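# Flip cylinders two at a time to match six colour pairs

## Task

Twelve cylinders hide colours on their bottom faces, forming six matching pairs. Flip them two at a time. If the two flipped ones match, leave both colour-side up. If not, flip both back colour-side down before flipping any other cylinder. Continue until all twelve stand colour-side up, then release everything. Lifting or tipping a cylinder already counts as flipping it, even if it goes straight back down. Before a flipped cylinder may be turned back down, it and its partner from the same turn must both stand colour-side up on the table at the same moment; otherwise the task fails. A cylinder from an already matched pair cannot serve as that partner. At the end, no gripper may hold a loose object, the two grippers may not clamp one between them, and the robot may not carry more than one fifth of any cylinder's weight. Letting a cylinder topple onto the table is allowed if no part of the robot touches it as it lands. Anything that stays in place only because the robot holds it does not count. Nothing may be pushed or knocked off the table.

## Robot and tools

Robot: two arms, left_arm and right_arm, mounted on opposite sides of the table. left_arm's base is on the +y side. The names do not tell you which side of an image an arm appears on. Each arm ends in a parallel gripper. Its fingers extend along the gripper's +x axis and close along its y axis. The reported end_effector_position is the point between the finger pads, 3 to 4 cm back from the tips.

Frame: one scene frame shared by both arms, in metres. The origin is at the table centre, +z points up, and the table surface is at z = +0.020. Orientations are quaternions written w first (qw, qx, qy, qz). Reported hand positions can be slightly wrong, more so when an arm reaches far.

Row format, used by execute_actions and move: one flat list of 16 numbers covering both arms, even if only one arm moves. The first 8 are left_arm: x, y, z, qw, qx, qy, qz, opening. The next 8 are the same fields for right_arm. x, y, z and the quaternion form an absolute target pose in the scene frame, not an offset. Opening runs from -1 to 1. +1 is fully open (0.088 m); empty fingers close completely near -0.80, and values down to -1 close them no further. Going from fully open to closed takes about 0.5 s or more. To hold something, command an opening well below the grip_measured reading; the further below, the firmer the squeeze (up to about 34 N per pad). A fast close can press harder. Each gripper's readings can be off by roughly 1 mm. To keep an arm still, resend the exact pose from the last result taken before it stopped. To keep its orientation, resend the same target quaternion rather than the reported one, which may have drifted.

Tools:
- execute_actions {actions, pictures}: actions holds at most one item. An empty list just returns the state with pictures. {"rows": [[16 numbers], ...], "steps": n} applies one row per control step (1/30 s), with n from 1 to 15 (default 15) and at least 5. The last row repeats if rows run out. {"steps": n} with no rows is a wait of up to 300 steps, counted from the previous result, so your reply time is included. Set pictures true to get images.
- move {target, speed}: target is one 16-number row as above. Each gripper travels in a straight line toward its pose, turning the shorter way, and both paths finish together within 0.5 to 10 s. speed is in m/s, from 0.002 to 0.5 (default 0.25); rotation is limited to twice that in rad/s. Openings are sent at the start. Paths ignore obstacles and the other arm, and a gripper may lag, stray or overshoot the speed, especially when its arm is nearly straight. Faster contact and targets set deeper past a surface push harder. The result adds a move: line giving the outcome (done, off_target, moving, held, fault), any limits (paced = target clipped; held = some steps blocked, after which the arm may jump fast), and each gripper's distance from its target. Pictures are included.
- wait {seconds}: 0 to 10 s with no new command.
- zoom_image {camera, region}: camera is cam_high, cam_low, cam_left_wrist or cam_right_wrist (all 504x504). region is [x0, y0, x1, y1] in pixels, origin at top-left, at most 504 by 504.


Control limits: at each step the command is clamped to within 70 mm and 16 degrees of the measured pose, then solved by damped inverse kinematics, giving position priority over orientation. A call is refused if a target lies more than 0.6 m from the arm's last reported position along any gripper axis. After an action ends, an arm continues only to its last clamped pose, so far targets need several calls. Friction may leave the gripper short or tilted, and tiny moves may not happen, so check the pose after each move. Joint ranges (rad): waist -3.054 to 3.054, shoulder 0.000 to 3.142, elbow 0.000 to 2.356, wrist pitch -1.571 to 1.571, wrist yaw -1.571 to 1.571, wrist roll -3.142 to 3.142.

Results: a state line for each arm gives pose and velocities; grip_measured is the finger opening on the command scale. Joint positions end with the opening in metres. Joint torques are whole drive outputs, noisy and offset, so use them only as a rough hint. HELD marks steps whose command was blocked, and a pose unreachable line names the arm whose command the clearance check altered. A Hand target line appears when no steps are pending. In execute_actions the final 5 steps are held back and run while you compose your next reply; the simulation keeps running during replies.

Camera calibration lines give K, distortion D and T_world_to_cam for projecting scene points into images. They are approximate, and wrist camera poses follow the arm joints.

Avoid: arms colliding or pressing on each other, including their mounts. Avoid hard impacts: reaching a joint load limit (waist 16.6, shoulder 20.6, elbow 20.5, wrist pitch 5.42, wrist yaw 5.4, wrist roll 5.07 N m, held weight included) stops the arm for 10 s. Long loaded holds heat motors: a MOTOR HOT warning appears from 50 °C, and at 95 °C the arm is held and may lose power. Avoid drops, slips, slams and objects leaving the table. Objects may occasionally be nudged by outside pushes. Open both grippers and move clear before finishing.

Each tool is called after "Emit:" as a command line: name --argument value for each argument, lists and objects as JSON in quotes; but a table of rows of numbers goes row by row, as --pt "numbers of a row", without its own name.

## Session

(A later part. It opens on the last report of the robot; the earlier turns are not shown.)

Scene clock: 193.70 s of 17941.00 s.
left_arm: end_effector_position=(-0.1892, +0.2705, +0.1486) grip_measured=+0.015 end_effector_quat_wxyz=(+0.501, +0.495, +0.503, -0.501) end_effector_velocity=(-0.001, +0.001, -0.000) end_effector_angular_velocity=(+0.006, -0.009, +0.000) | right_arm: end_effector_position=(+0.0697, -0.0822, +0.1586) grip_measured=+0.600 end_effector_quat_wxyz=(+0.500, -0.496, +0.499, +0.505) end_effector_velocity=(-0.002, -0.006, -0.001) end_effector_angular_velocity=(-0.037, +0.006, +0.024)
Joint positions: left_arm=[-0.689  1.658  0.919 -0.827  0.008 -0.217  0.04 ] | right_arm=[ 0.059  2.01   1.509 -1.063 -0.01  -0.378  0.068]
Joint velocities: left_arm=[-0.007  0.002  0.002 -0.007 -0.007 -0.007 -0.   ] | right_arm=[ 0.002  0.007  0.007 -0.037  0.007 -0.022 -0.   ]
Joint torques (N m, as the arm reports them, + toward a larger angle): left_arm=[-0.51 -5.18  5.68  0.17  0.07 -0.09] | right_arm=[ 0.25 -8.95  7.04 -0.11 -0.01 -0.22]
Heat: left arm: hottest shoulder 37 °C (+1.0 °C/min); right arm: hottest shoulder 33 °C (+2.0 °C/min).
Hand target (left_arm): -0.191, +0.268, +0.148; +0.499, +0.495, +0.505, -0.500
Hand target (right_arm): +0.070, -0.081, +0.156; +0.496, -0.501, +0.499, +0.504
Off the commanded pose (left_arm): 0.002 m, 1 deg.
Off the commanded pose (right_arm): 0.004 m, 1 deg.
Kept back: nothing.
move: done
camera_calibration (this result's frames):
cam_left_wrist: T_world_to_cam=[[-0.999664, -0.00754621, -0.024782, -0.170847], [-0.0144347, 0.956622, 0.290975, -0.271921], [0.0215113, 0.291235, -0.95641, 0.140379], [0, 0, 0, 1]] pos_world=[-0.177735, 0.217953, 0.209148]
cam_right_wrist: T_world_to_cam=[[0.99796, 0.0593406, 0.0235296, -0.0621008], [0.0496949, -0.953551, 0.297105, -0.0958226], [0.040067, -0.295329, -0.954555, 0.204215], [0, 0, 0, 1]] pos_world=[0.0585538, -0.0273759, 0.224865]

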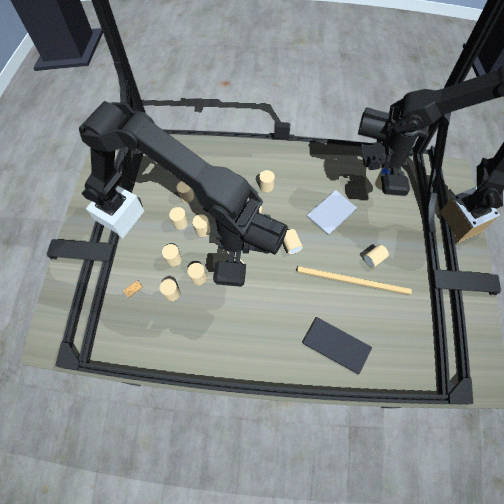

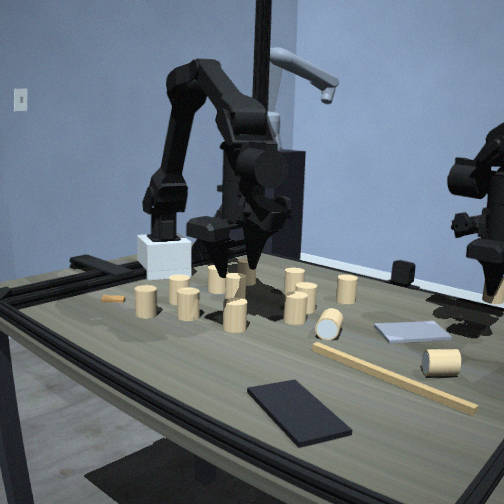

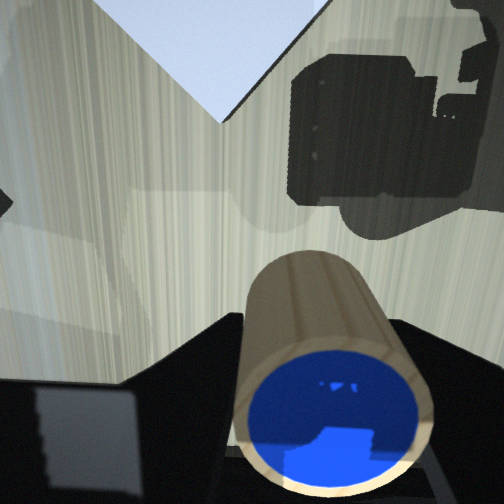

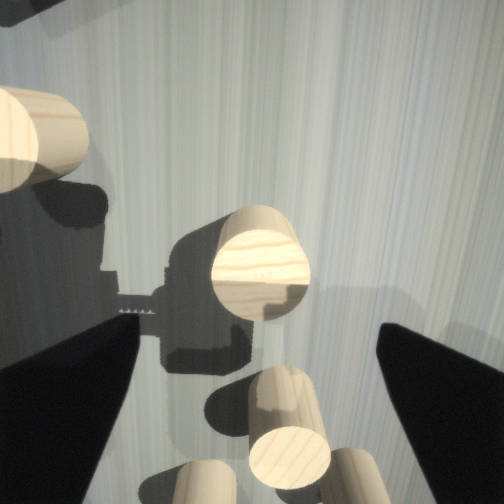

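Emit:
move --target '[-0.18,0.27,0.069,0.5,0.5,0.5,-0.5,-0.3,0.07,-0.083,0.072,0.5,-0.5,0.5,0.5,0.6]' --speed 0.1

Emit:
execute_actions --actions '[{"rows":[[-0.178,0.267,0.074,0.5,0.5,0.5,-0.5,0.6,0.07,-0.08,0.077,0.5,-0.5,0.5,0.5,-0.3]],"steps":13}]'

Emit:
move --target '[-0.178,0.267,0.16,0.5,0.5,0.5,-0.5,0.6,0.07,-0.08,0.17,0.5,-0.5,0.5,0.5,-0.3]'

Emit:
move --target '[-0.003,0.11,0.291,0.707,0,0,-0.707,1,0,-0.03,0.28,0.5,0.5,0.5,0.5,-0.3]' --speed 0.5

Emit:
move --target '[-0.002,0.02,0.292,0.707,0,0,-0.707,1,0,-0.03,0.28,0.5,0.5,0.5,0.5,-0.3]' --speed 0.2

Emit:
execute_actions --actions '[{"rows":[[-0.002,0.02,0.292,0.707,0,0,-0.707,-0.3,0,-0.03,0.28,0.5,0.5,0.5,0.5,-0.3]],"steps":15}]'

Emit:
execute_actions --actions '[{"rows":[[-0.002,0.02,0.292,0.707,0,0,-0.707,-0.3,0,-0.03,0.28,0.5,0.5,0.5,0.5,0.6]],"steps":12}]'

Emit:
move --target '[0,0.08,0.293,0.707,0,0,-0.707,-0.3,0,-0.07,0.28,0.5,0.5,0.5,0.5,0.6]'

Emit:
move --target '[-0.095,0.31,0.15,0.5,0.5,0.5,-0.5,-0.3,-0.065,-0.258,0.155,0.5,-0.5,0.5,0.5,0.6]' --speed 0.5

Scene clock: 195.63 s of 17941.00 s.
left_arm: end_effector_position=(-0.1821, +0.2657, +0.0732) grip_measured=+0.015 end_effector_quat_wxyz=(+0.503, +0.494, +0.498, -0.505) end_effector_velocity=(+0.001, +0.000, -0.002) end_effector_angular_velocity=(+0.001, -0.008, +0.005) | right_arm: end_effector_position=(+0.0715, -0.0804, +0.0794) grip_measured=+0.600 end_effector_quat_wxyz=(+0.505, -0.497, +0.494, +0.504) end_effector_velocity=(-0.002, -0.000, -0.002) end_effector_angular_velocity=(+0.000, +0.008, +0.010)
Joint positions: left_arm=[-0.662  1.859  0.788 -0.483  0.003 -0.183  0.04 ] | right_arm=[ 0.059  2.126  1.346 -0.772 -0.003 -0.379  0.068]
Joint velocities: left_arm=[-0.002  0.007 -0.002  0.007 -0.007 -0.007  0.   ] | right_arm=[ 0.002  0.002 -0.007  0.007 -0.007 -0.007 -0.   ]
Joint torques (N m, as the arm reports them, + toward a larger angle): left_arm=[ 0.19 -5.59  2.94  0.63 -0.15  0.08] | right_arm=[ 0.21 -9.22  4.    0.31  0.01  0.14]
Heat: left arm: hottest shoulder 37 °C (+1.0 °C/min); right arm: hottest shoulder 33 °C (+2.0 °C/min).
Hand target (left_arm): -0.180, +0.270, +0.069; +0.500, +0.500, +0.500, -0.500
Hand target (right_arm): +0.070, -0.084, +0.072; +0.500, -0.500, +0.500, +0.500
Off the commanded pose (left_arm): 0.006 m, 1 deg.
Off the commanded pose (right_arm): 0.008 m, 1 deg.
Kept back: nothing.
move: done
camera_calibration (this result's frames):
cam_left_wrist: T_world_to_cam=[[-0.999631, -0.000692593, -0.0271693, -0.167253], [-0.00823155, 0.960437, 0.278377, -0.24432], [0.0259016, 0.278498, -0.960088, 0.0739201], [0, 0, 0, 1]] pos_world=[-0.171117, 0.213951, 0.134439]
cam_right_wrist: T_world_to_cam=[[0.997578, 0.0597514, 0.0356052, -0.0630183], [0.0469294, -0.956024, 0.289509, -0.0700959], [0.051338, -0.287137, -0.956513, 0.129094], [0, 0, 0, 1]] pos_world=[0.0595278, -0.0261801, 0.146018]

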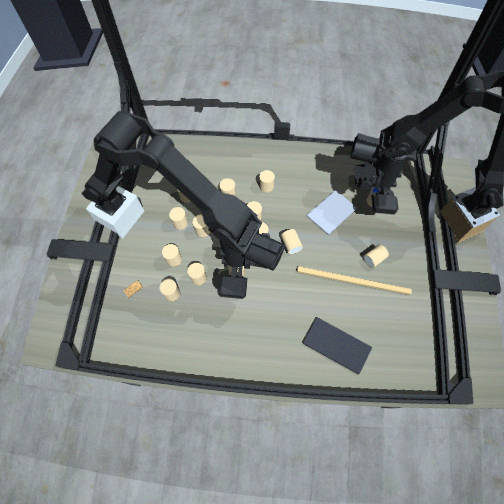

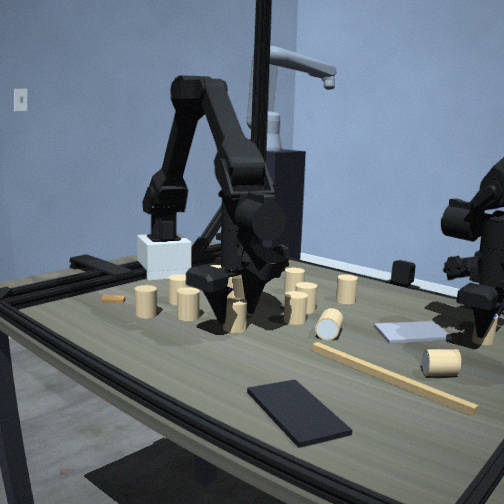

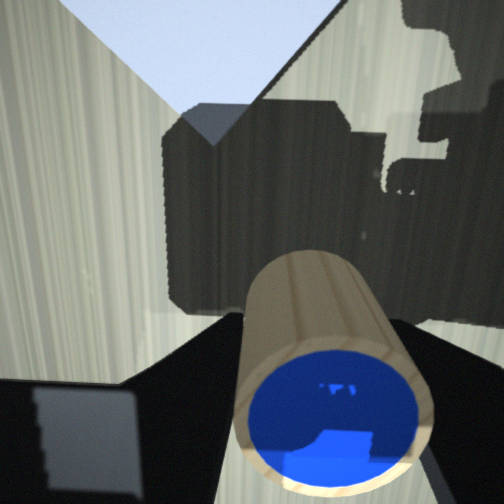

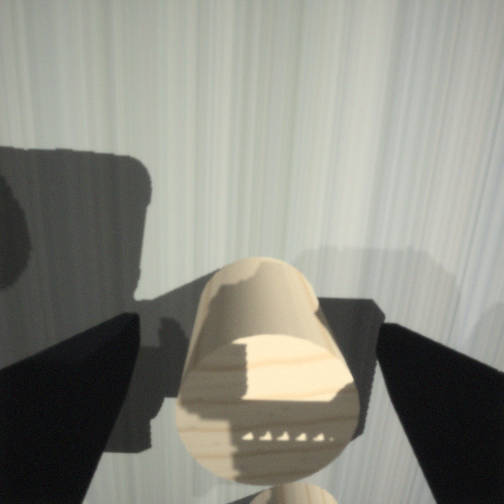

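Scene clock: 195.90 s of 17941.00 s.
left_arm: end_effector_position=(-0.1789, +0.2689, +0.0731) grip_measured=+0.513 end_effector_quat_wxyz=(+0.499, +0.499, +0.501, -0.500) end_effector_velocity=(+0.003, +0.009, -0.001) end_effector_angular_velocity=(+0.040, -0.014, -0.005) | right_arm: end_effector_position=(+0.0708, -0.0810, +0.0799) grip_measured=+0.023 end_effector_quat_wxyz=(+0.503, -0.499, +0.496, +0.502) end_effector_velocity=(+0.001, -0.001, -0.001) end_effector_angular_velocity=(-0.013, +0.013, +0.000)
Joint positions: left_arm=[-0.653  1.859  0.788 -0.5    0.003 -0.174  0.064] | right_arm=[ 0.061  2.129  1.353 -0.785 -0.001 -0.378  0.04 ]
Joint velocities: left_arm=[ 0.002  0.002 -0.002 -0.037 -0.007  0.007  0.03 ] | right_arm=[-0.007  0.012  0.017 -0.022 -0.007 -0.007 -0.   ]
Joint torques (N m, as the arm reports them, + toward a larger angle): left_arm=[ 0.25 -6.88  4.69  0.2  -0.12  0.14] | right_arm=[ 0.25 -9.27  6.28 -0.13 -0.06  0.18]
Heat: left arm: hottest shoulder 36 °C (+0.0 °C/min); right arm: hottest shoulder 33 °C (+2.0 °C/min).
Steps of this call (steps 1 to 8: the first 8 steps of this action). Readings (end_effector_position):
1: left_arm (-0.1818, +0.2657, +0.0733) | right_arm (+0.0715, -0.0804, +0.0793)
2: left_arm (-0.1811, +0.2664, +0.0733) | right_arm (+0.0712, -0.0808, +0.0792)
4: left_arm (-0.1797, +0.2682, +0.0731) | right_arm (+0.0706, -0.0815, +0.0793)
8: the state above

Scene clock: 197.30 s of 17941.00 s.
left_arm: end_effector_position=(-0.1785, +0.2708, +0.1550) grip_measured=+0.600 end_effector_quat_wxyz=(+0.496, +0.504, +0.504, -0.495) end_effector_velocity=(+0.000, -0.000, +0.006) end_effector_angular_velocity=(-0.004, -0.007, +0.019) | right_arm: end_effector_position=(+0.0704, -0.0815, +0.1649) grip_measured=+0.023 end_effector_quat_wxyz=(+0.495, -0.502, +0.503, +0.499) end_effector_velocity=(-0.002, -0.004, +0.002) end_effector_angular_velocity=(-0.022, +0.017, +0.019)
Joint positions: left_arm=[-0.652  1.655  0.944 -0.877  0.003 -0.173  0.068] | right_arm=[ 0.062  2.023  1.553 -1.113 -0.001 -0.377  0.04 ]
Joint velocities: left_arm=[-0.002 -0.012  0.012 -0.022 -0.007 -0.022 -0.   ] | right_arm=[-0.002  0.002  0.012 -0.037 -0.007 -0.022 -0.   ]
Joint torques (N m, as the arm reports them, + toward a larger angle): left_arm=[ 0.06 -8.14  5.91  0.16 -0.17  0.05] | right_arm=[  0.29 -11.64   7.1   -0.13  -0.06   0.18]
Heat: left arm: hottest shoulder 36 °C (+0.0 °C/min); right arm: hottest shoulder 33 °C (+2.0 °C/min).
Hand target (left_arm): -0.178, +0.267, +0.160; +0.500, +0.500, +0.500, -0.500
Hand target (right_arm): +0.070, -0.079, +0.170; +0.500, -0.500, +0.500, +0.500
Off your previous action's commanded pose (left_arm): 0.003 m, 0 deg at its last step (step 5 of this call).
Off your previous action's commanded pose (right_arm): 0.003 m, 0 deg at its last step (step 5 of this call).
Off the commanded pose (left_arm): 0.006 m, 1 deg.
Off the commanded pose (right_arm): 0.005 m, 1 deg.
Kept back: nothing.
move: done
camera_calibration (this result's frames):
cam_left_wrist: T_world_to_cam=[[-0.999435, 0.000714208, -0.0335998, -0.16083], [-0.00976005, 0.950517, 0.31052, -0.274518], [0.032159, 0.310672, -0.949973, 0.141808], [0, 0, 0, 1]] pos_world=[-0.167979, 0.216993, 0.214553]
cam_right_wrist: T_world_to_cam=[[0.997819, 0.0613874, 0.0242741, -0.0629432], [0.0505512, -0.947056, 0.317063, -0.0999451], [0.0424526, -0.315144, -0.948094, 0.207558], [0, 0, 0, 1]] pos_world=[0.0590469, -0.025379, 0.230002]

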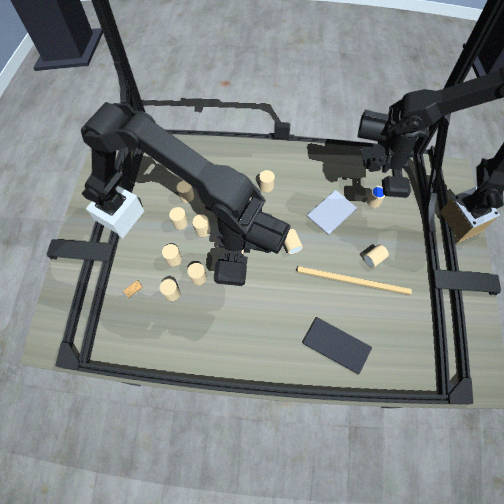

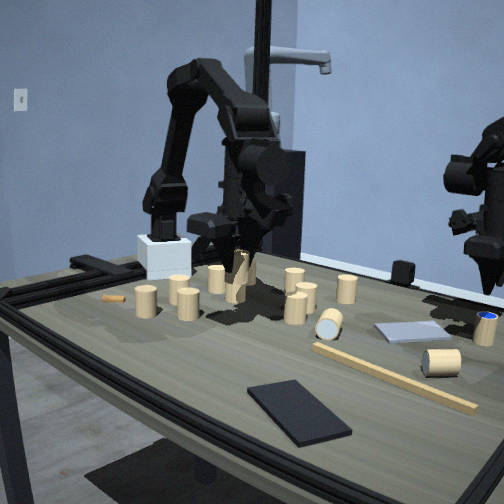

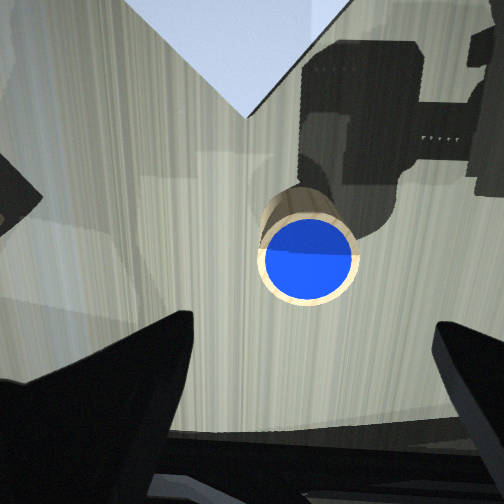

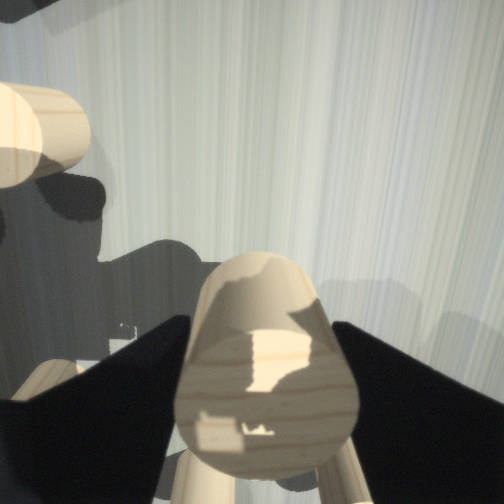

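Scene clock: 200.10 s of 17941.00 s.
left_arm: end_effector_position=(-0.0042, +0.1139, +0.2934) grip_measured=+1.000 end_effector_quat_wxyz=(+0.704, +0.005, -0.005, -0.710) end_effector_velocity=(-0.002, -0.001, -0.002) end_effector_angular_velocity=(+0.002, +0.008, +0.000) | right_arm: end_effector_position=(+0.0013, -0.0286, +0.2850) grip_measured=+0.023 end_effector_quat_wxyz=(+0.504, +0.501, +0.491, +0.505) end_effector_velocity=(-0.000, -0.001, -0.001) end_effector_angular_velocity=(+0.007, -0.009, -0.005)
Joint positions: left_arm=[-0.024  1.737  0.636  1.101  0.464  0.014  0.088] | right_arm=[ 0.176  1.585  0.524  1.073 -0.25   1.558  0.04 ]
Joint velocities: left_arm=[-0.007  0.007 -0.002  0.007 -0.007 -0.007 -0.   ] | right_arm=[ 0.002  0.007 -0.007  0.022  0.007 -0.007 -0.   ]
Joint torques (N m, as the arm reports them, + toward a larger angle): left_arm=[ 0.08 -5.8   6.15  1.83  0.13 -0.07] | right_arm=[ 0.31 -6.1   4.57  1.64  0.04  0.12]
Heat: left arm: hottest shoulder 36 °C (+0.0 °C/min); right arm: hottest shoulder 34 °C (+3.0 °C/min).
Hand target (left_arm): -0.002, +0.112, +0.293; +0.704, +0.004, -0.004, -0.710
Hand target (right_arm): +0.000, -0.029, +0.279; +0.504, +0.501, +0.495, +0.499
Off the commanded pose (left_arm): 0.005 m, 1 deg.
Off the commanded pose (right_arm): 0.005 m, 1 deg.
Kept back: nothing.
move: done
camera_calibration (this result's frames):
cam_left_wrist: T_world_to_cam=[[-0.999597, -0.0244541, -0.0144106, 0.0153797], [0.00658291, 0.294126, -0.955744, 0.279743], [0.0276104, -0.955454, -0.293847, 0.268035], [0, 0, 0, 1]] pos_world=[0.00613146, 0.174192, 0.346345]
cam_right_wrist: T_world_to_cam=[[0.0744009, -0.0188024, -0.997051, 0.289835], [-0.952603, -0.297086, -0.0654817, 0.0445368], [-0.294979, 0.954666, -0.0400147, 0.118987], [0, 0, 0, 1]] pos_world=[0.0559606, -0.094912, 0.296658]

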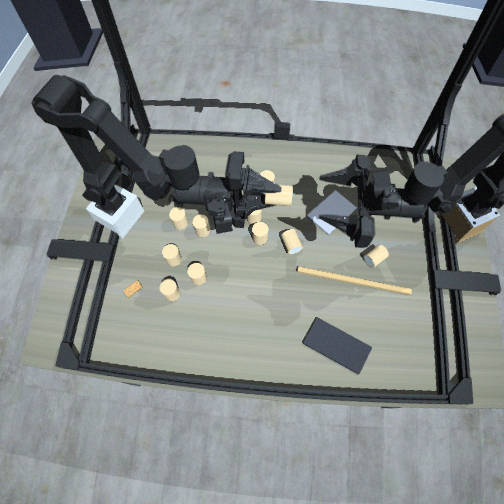

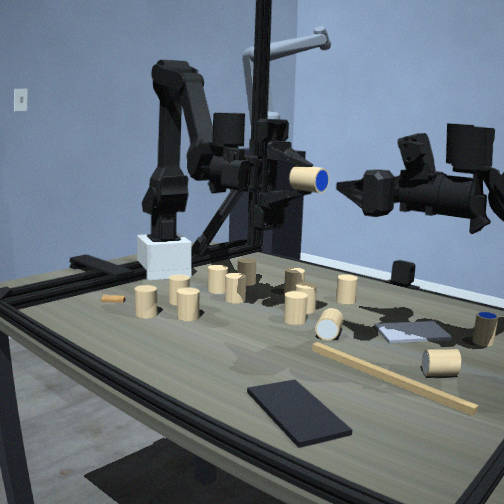

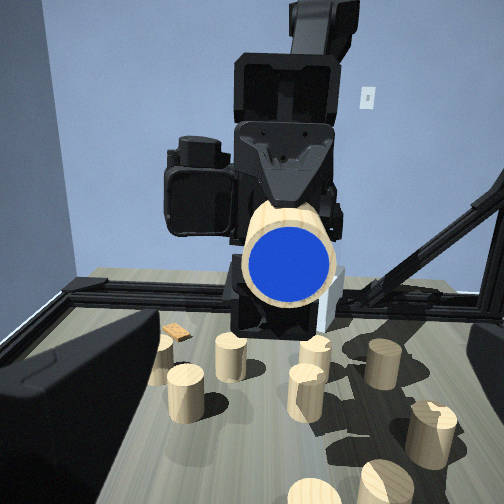

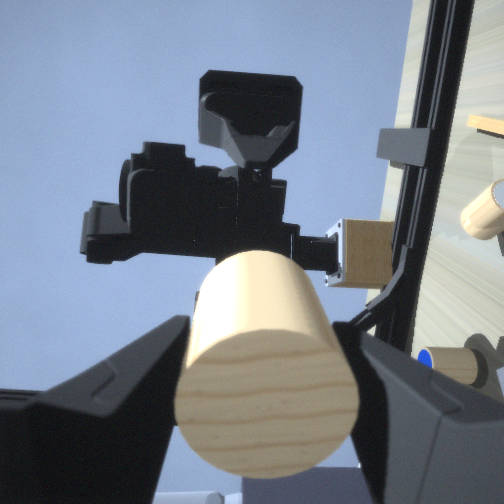

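Scene clock: 201.17 s of 17941.00 s.
left_arm: end_effector_position=(-0.0023, +0.0236, +0.2959) grip_measured=+1.000 end_effector_quat_wxyz=(+0.707, -0.001, -0.004, -0.707) end_effector_velocity=(-0.002, -0.003, +0.002) end_effector_angular_velocity=(-0.002, +0.007, -0.000) | right_arm: end_effector_position=(-0.0000, -0.0288, +0.2844) grip_measured=+0.023 end_effector_quat_wxyz=(+0.500, +0.501, +0.495, +0.504) end_effector_velocity=(-0.002, -0.001, -0.002) end_effector_angular_velocity=(-0.007, -0.006, +0.019)
Joint positions: left_arm=[-0.128  1.986  0.997  0.997  0.352  0.002  0.088] | right_arm=[ 0.176  1.585  0.523  1.073 -0.259  1.565  0.04 ]
Joint velocities: left_arm=[-0.007  0.002  0.012 -0.007 -0.007 -0.007 -0.   ] | right_arm=[-0.002 -0.002 -0.002 -0.007 -0.022 -0.007 -0.   ]
Joint torques (N m, as the arm reports them, + toward a larger angle): left_arm=[-0.4  -8.17  6.93  1.49 -0.04 -0.12] | right_arm=[-0.21 -6.53  4.6   1.45 -0.13  0.13]
Heat: left arm: hottest shoulder 36 °C (+0.0 °C/min); right arm: hottest shoulder 34 °C (+2.0 °C/min).
Hand target (left_arm): -0.002, +0.020, +0.292; +0.707, -0.000, +0.000, -0.707
Hand target (right_arm): -0.000, -0.030, +0.280; +0.500, +0.500, +0.500, +0.500
Off the commanded pose (left_arm): 0.005 m, 1 deg.
Off the commanded pose (right_arm): 0.005 m, 1 deg.
Kept back: nothing.
move: done
camera_calibration (this result's frames):
cam_left_wrist: T_world_to_cam=[[-0.999433, -0.0332599, -0.0052725, 0.0126261], [-0.00448549, 0.286655, -0.958023, 0.309484], [0.0333752, -0.957456, -0.286642, 0.180452], [0, 0, 0, 1]] pos_world=[0.00798453, 0.0844798, 0.348285]
cam_right_wrist: T_world_to_cam=[[0.0666679, -0.0196343, -0.997582, 0.289469], [-0.950421, -0.305604, -0.0575013, 0.0406338], [-0.303736, 0.951956, -0.0390348, 0.118361], [0, 0, 0, 1]] pos_world=[0.0552713, -0.0945727, 0.295726]

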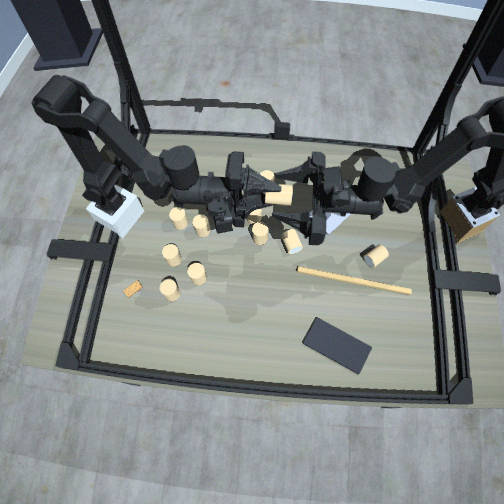

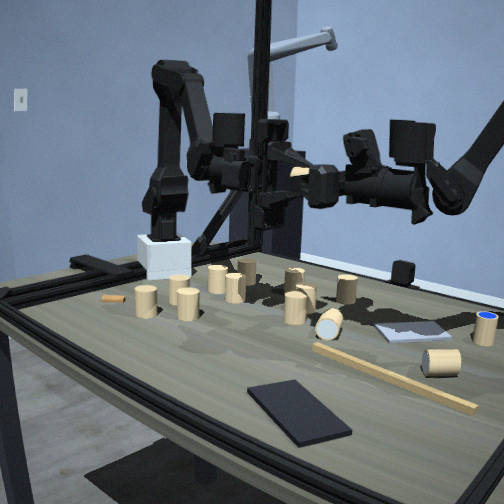

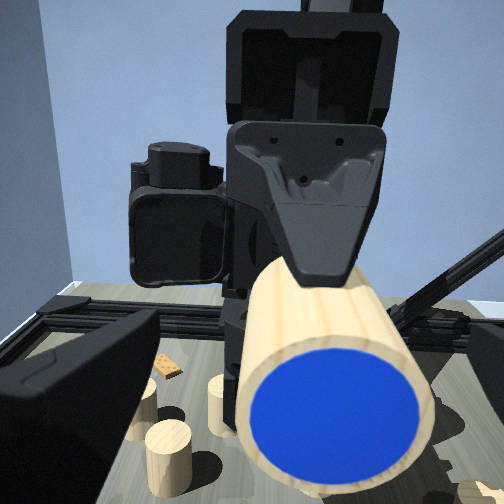

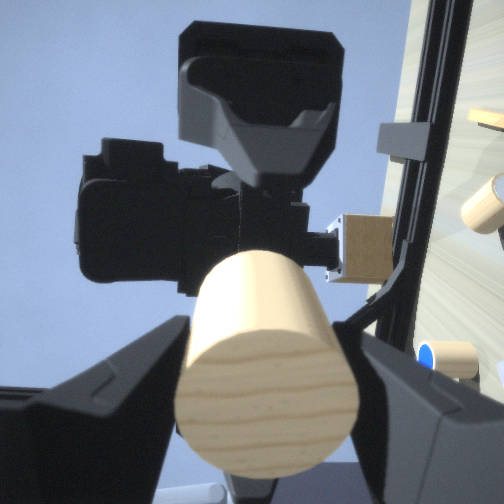

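Scene clock: 201.50 s of 17941.00 s.
left_arm: end_effector_position=(-0.0025, +0.0232, +0.2961) grip_measured=+0.018 end_effector_quat_wxyz=(+0.707, -0.001, -0.004, -0.707) end_effector_velocity=(-0.001, -0.000, +0.002) end_effector_angular_velocity=(-0.007, +0.020, +0.014) | right_arm: end_effector_position=(+0.0003, -0.0288, +0.2844) grip_measured=+0.023 end_effector_quat_wxyz=(+0.500, +0.501, +0.495, +0.504) end_effector_velocity=(-0.000, -0.002, -0.007) end_effector_angular_velocity=(-0.026, -0.000, +0.005)
Joint positions: left_arm=[-0.128  1.987  0.999  0.995  0.352  0.002  0.04 ] | right_arm=[ 0.175  1.585  0.523  1.073 -0.259  1.566  0.04 ]
Joint velocities: left_arm=[-0.007 -0.002 -0.002  0.007 -0.022 -0.022 -0.   ] | right_arm=[-0.002 -0.002 -0.007 -0.022 -0.007 -0.007 -0.   ]
Joint torques (N m, as the arm reports them, + toward a larger angle): left_arm=[-0.16 -8.37  6.35  1.54 -0.07 -0.1 ] | right_arm=[-0.12 -6.57  4.63  1.46 -0.12  0.13]
Heat: left arm: hottest shoulder 36 °C (+0.0 °C/min); right arm: hottest shoulder 34 °C (+2.0 °C/min).
Steps of this call (steps 1 to 10: the first 10 steps of this action). Readings (end_effector_position):
1: left_arm (-0.0022, +0.0235, +0.2958) | right_arm (-0.0000, -0.0288, +0.2844)
2: left_arm (-0.0022, +0.0235, +0.2959) | right_arm (-0.0000, -0.0288, +0.2844)
4: left_arm (-0.0022, +0.0234, +0.2959) | right_arm (-0.0000, -0.0288, +0.2844)
8: left_arm (-0.0022, +0.0234, +0.2960) | right_arm (-0.0000, -0.0288, +0.2844)
10: the state above

Scene clock: 201.90 s of 17941.00 s.
left_arm: end_effector_position=(-0.0025, +0.0230, +0.2941) grip_measured=+0.018 end_effector_quat_wxyz=(+0.707, +0.000, -0.002, -0.707) end_effector_velocity=(-0.000, +0.000, -0.011) end_effector_angular_velocity=(+0.034, +0.020, +0.005) | right_arm: end_effector_position=(+0.0002, -0.0289, +0.2843) grip_measured=+0.494 end_effector_quat_wxyz=(+0.500, +0.501, +0.495, +0.504) end_effector_velocity=(-0.000, -0.001, -0.005) end_effector_angular_velocity=(-0.021, +0.013, +0.005)
Joint positions: left_arm=[-0.128  1.99   0.999  0.993  0.352  0.002  0.04 ] | right_arm=[ 0.175  1.585  0.522  1.074 -0.26   1.566  0.063]
Joint velocities: left_arm=[-0.002  0.007 -0.007 -0.022 -0.007 -0.007 -0.   ] | right_arm=[-0.002 -0.002 -0.002 -0.022 -0.007  0.007  0.066]
Joint torques (N m, as the arm reports them, + toward a larger angle): left_arm=[-0.33 -8.68  6.73  1.61 -0.09 -0.02] | right_arm=[-0.13 -6.56  4.65  1.44 -0.12  0.1 ]
Heat: left arm: hottest shoulder 36 °C (+0.0 °C/min); right arm: hottest shoulder 34 °C (+2.0 °C/min).
Off your previous action's commanded pose (left_arm): 0.005 m, 0 deg at its last step (step 5 of this call).
Off your previous action's commanded pose (right_arm): 0.005 m, 1 deg at its last step (step 5 of this call).
Steps of this call (steps 1 to 5: the last 5 steps of your previous action; steps 6 to 12: the first 7 steps of this action). Readings (end_effector_position):
6: left_arm (-0.0025, +0.0232, +0.2959) | right_arm (+0.0002, -0.0288, +0.2844)
7: left_arm (-0.0025, +0.0232, +0.2959) | right_arm (+0.0002, -0.0289, +0.2842)
9: left_arm (-0.0025, +0.0232, +0.2954) | right_arm (+0.0002, -0.0289, +0.2843)
12: the state above

Scene clock: 203.33 s of 17941.00 s.
left_arm: end_effector_position=(+0.0003, +0.0766, +0.2903) grip_measured=+0.017 end_effector_quat_wxyz=(+0.707, +0.002, +0.002, -0.707) end_effector_velocity=(-0.003, +0.003, -0.004) end_effector_angular_velocity=(+0.020, +0.016, -0.019) | right_arm: end_effector_position=(+0.0001, -0.0672, +0.2821) grip_measured=+0.600 end_effector_quat_wxyz=(+0.500, +0.500, +0.497, +0.503) end_effector_velocity=(-0.001, -0.002, -0.003) end_effector_angular_velocity=(-0.016, -0.017, +0.005)
Joint positions: left_arm=[-0.065  1.852  0.78   1.065  0.414  0.002  0.04 ] | right_arm=[ 0.131  1.442  0.384  1.063 -0.305  1.566  0.068]
Joint velocities: left_arm=[ 0.002 -0.012 -0.012 -0.022  0.022 -0.007 -0.   ] | right_arm=[-0.002 -0.012 -0.007 -0.022 -0.007 -0.022 -0.   ]
Joint torques (N m, as the arm reports them, + toward a larger angle): left_arm=[  0.27 -10.49   4.55   1.91   0.1    0.05] | right_arm=[-0.35 -6.82  4.42  1.17 -0.13  0.12]
Heat: left arm: hottest shoulder 36 °C (+0.0 °C/min); right arm: hottest shoulder 33 °C (+1.0 °C/min).
Hand target (left_arm): +0.000, +0.080, +0.293; +0.707, +0.000, -0.000, -0.707
Hand target (right_arm): +0.000, -0.070, +0.280; +0.500, +0.500, +0.500, +0.500
Off your previous action's commanded pose (left_arm): 0.004 m, 0 deg at its last step (step 5 of this call).
Off your previous action's commanded pose (right_arm): 0.004 m, 1 deg at its last step (step 5 of this call).
Off the commanded pose (left_arm): 0.004 m, 0 deg.
Off the commanded pose (right_arm): 0.003 m, 1 deg.
Kept back: nothing.
move: done
camera_calibration (this result's frames):
cam_left_wrist: T_world_to_cam=[[-0.999448, -0.0332228, 0.0000360833, 0.0154325], [-0.00999077, 0.299518, -0.954038, 0.286827], [0.0316851, -0.953512, -0.299684, 0.232911], [0, 0, 0, 1]] pos_world=[0.0109098, 0.136686, 0.343443]
cam_right_wrist: T_world_to_cam=[[0.0653988, -0.0240747, -0.997569, 0.286162], [-0.950259, -0.306584, -0.0548984, 0.0281205], [-0.304517, 0.951539, -0.0429275, 0.156031], [0, 0, 0, 1]] pos_world=[0.0555211, -0.132959, 0.293708]

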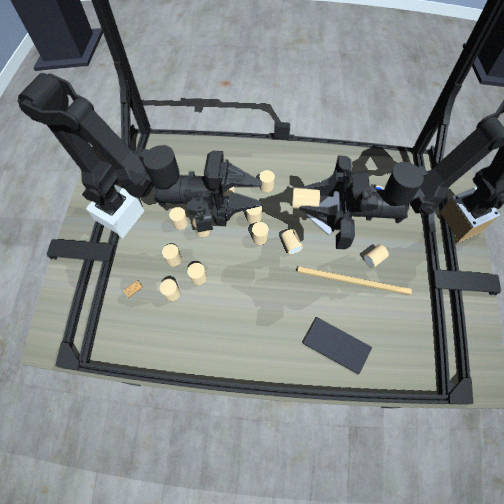

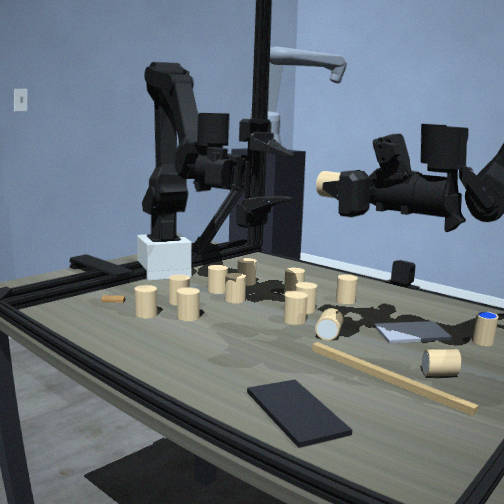

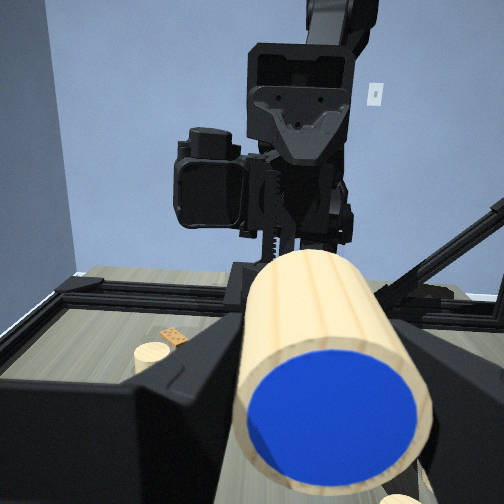

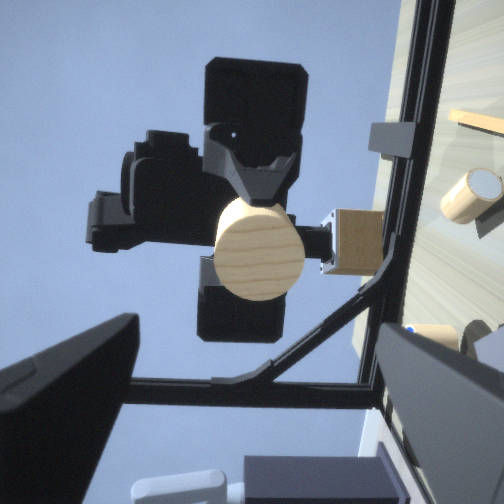

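Scene clock: 206.03 s of 17941.00 s.
left_arm: end_effector_position=(-0.0950, +0.3105, +0.1479) grip_measured=+0.016 end_effector_quat_wxyz=(+0.500, +0.494, +0.504, -0.501) end_effector_velocity=(+0.001, +0.006, -0.001) end_effector_angular_velocity=(+0.031, -0.017, +0.015) | right_arm: end_effector_position=(-0.0643, -0.2551, +0.1602) grip_measured=+0.600 end_effector_quat_wxyz=(+0.500, -0.497, +0.493, +0.510) end_effector_velocity=(-0.003, -0.006, -0.001) end_effector_angular_velocity=(-0.027, +0.008, +0.000)
Joint positions: left_arm=[-0.301  1.5    0.756 -0.825  0.011  0.17   0.04 ] | right_arm=[ 0.411  1.235  0.698 -1.014 -0.007 -0.038  0.068]
Joint velocities: left_arm=[-0.007  0.002 -0.002 -0.022 -0.022 -0.022 -0.   ] | right_arm=[ 0.007  0.002 -0.002 -0.022 -0.007  0.007  0.   ]
Joint torques (N m, as the arm reports them, + toward a larger angle): left_arm=[-0.35 -3.96  5.84  0.24 -0.08 -0.05] | right_arm=[ 0.25 -3.2   4.47 -0.05  0.02  0.18]
Heat: left arm: hottest shoulder 36 °C (+0.0 °C/min); right arm: hottest shoulder 33 °C (+1.0 °C/min).
Hand target (left_arm): -0.095, +0.308, +0.149; +0.501, +0.495, +0.504, -0.500
Hand target (right_arm): -0.065, -0.259, +0.157; +0.496, -0.502, +0.498, +0.503
Off the commanded pose (left_arm): 0.002 m, 1 deg.
Off the commanded pose (right_arm): 0.006 m, 1 deg.
Kept back: nothing.
move: done
camera_calibration (this result's frames):
cam_left_wrist: T_world_to_cam=[[-0.999712, -0.00794882, -0.0226279, -0.076557], [-0.014182, 0.95678, 0.290466, -0.308577], [0.0193411, 0.290704, -0.956618, 0.125973], [0, 0, 0, 1]] pos_world=[-0.0833477, 0.258011, 0.208407]
cam_right_wrist: T_world_to_cam=[[0.997196, 0.0704985, 0.0251213, 0.0844385], [0.0603443, -0.955939, 0.287296, -0.252896], [0.0442684, -0.284974, -0.957512, 0.163449], [0, 0, 0, 1]] pos_world=[-0.0761765, -0.201127, 0.227039]

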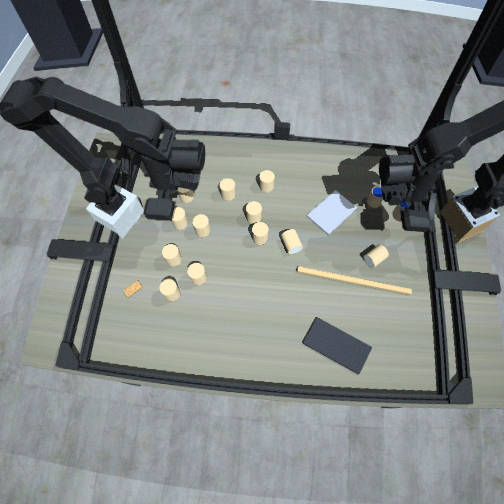

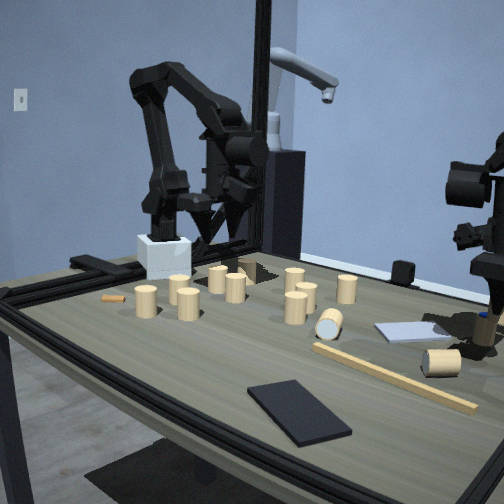

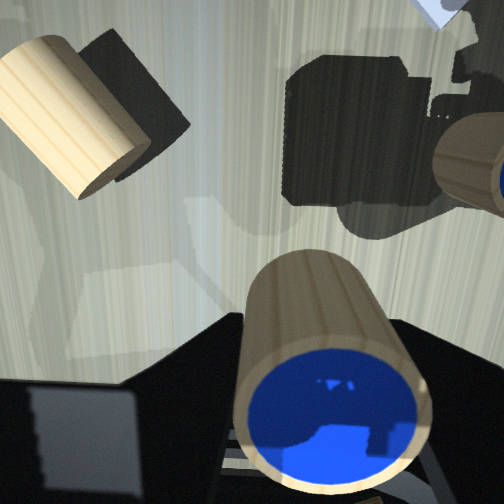

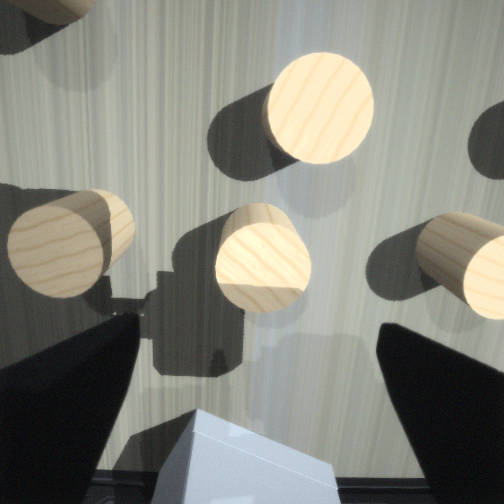

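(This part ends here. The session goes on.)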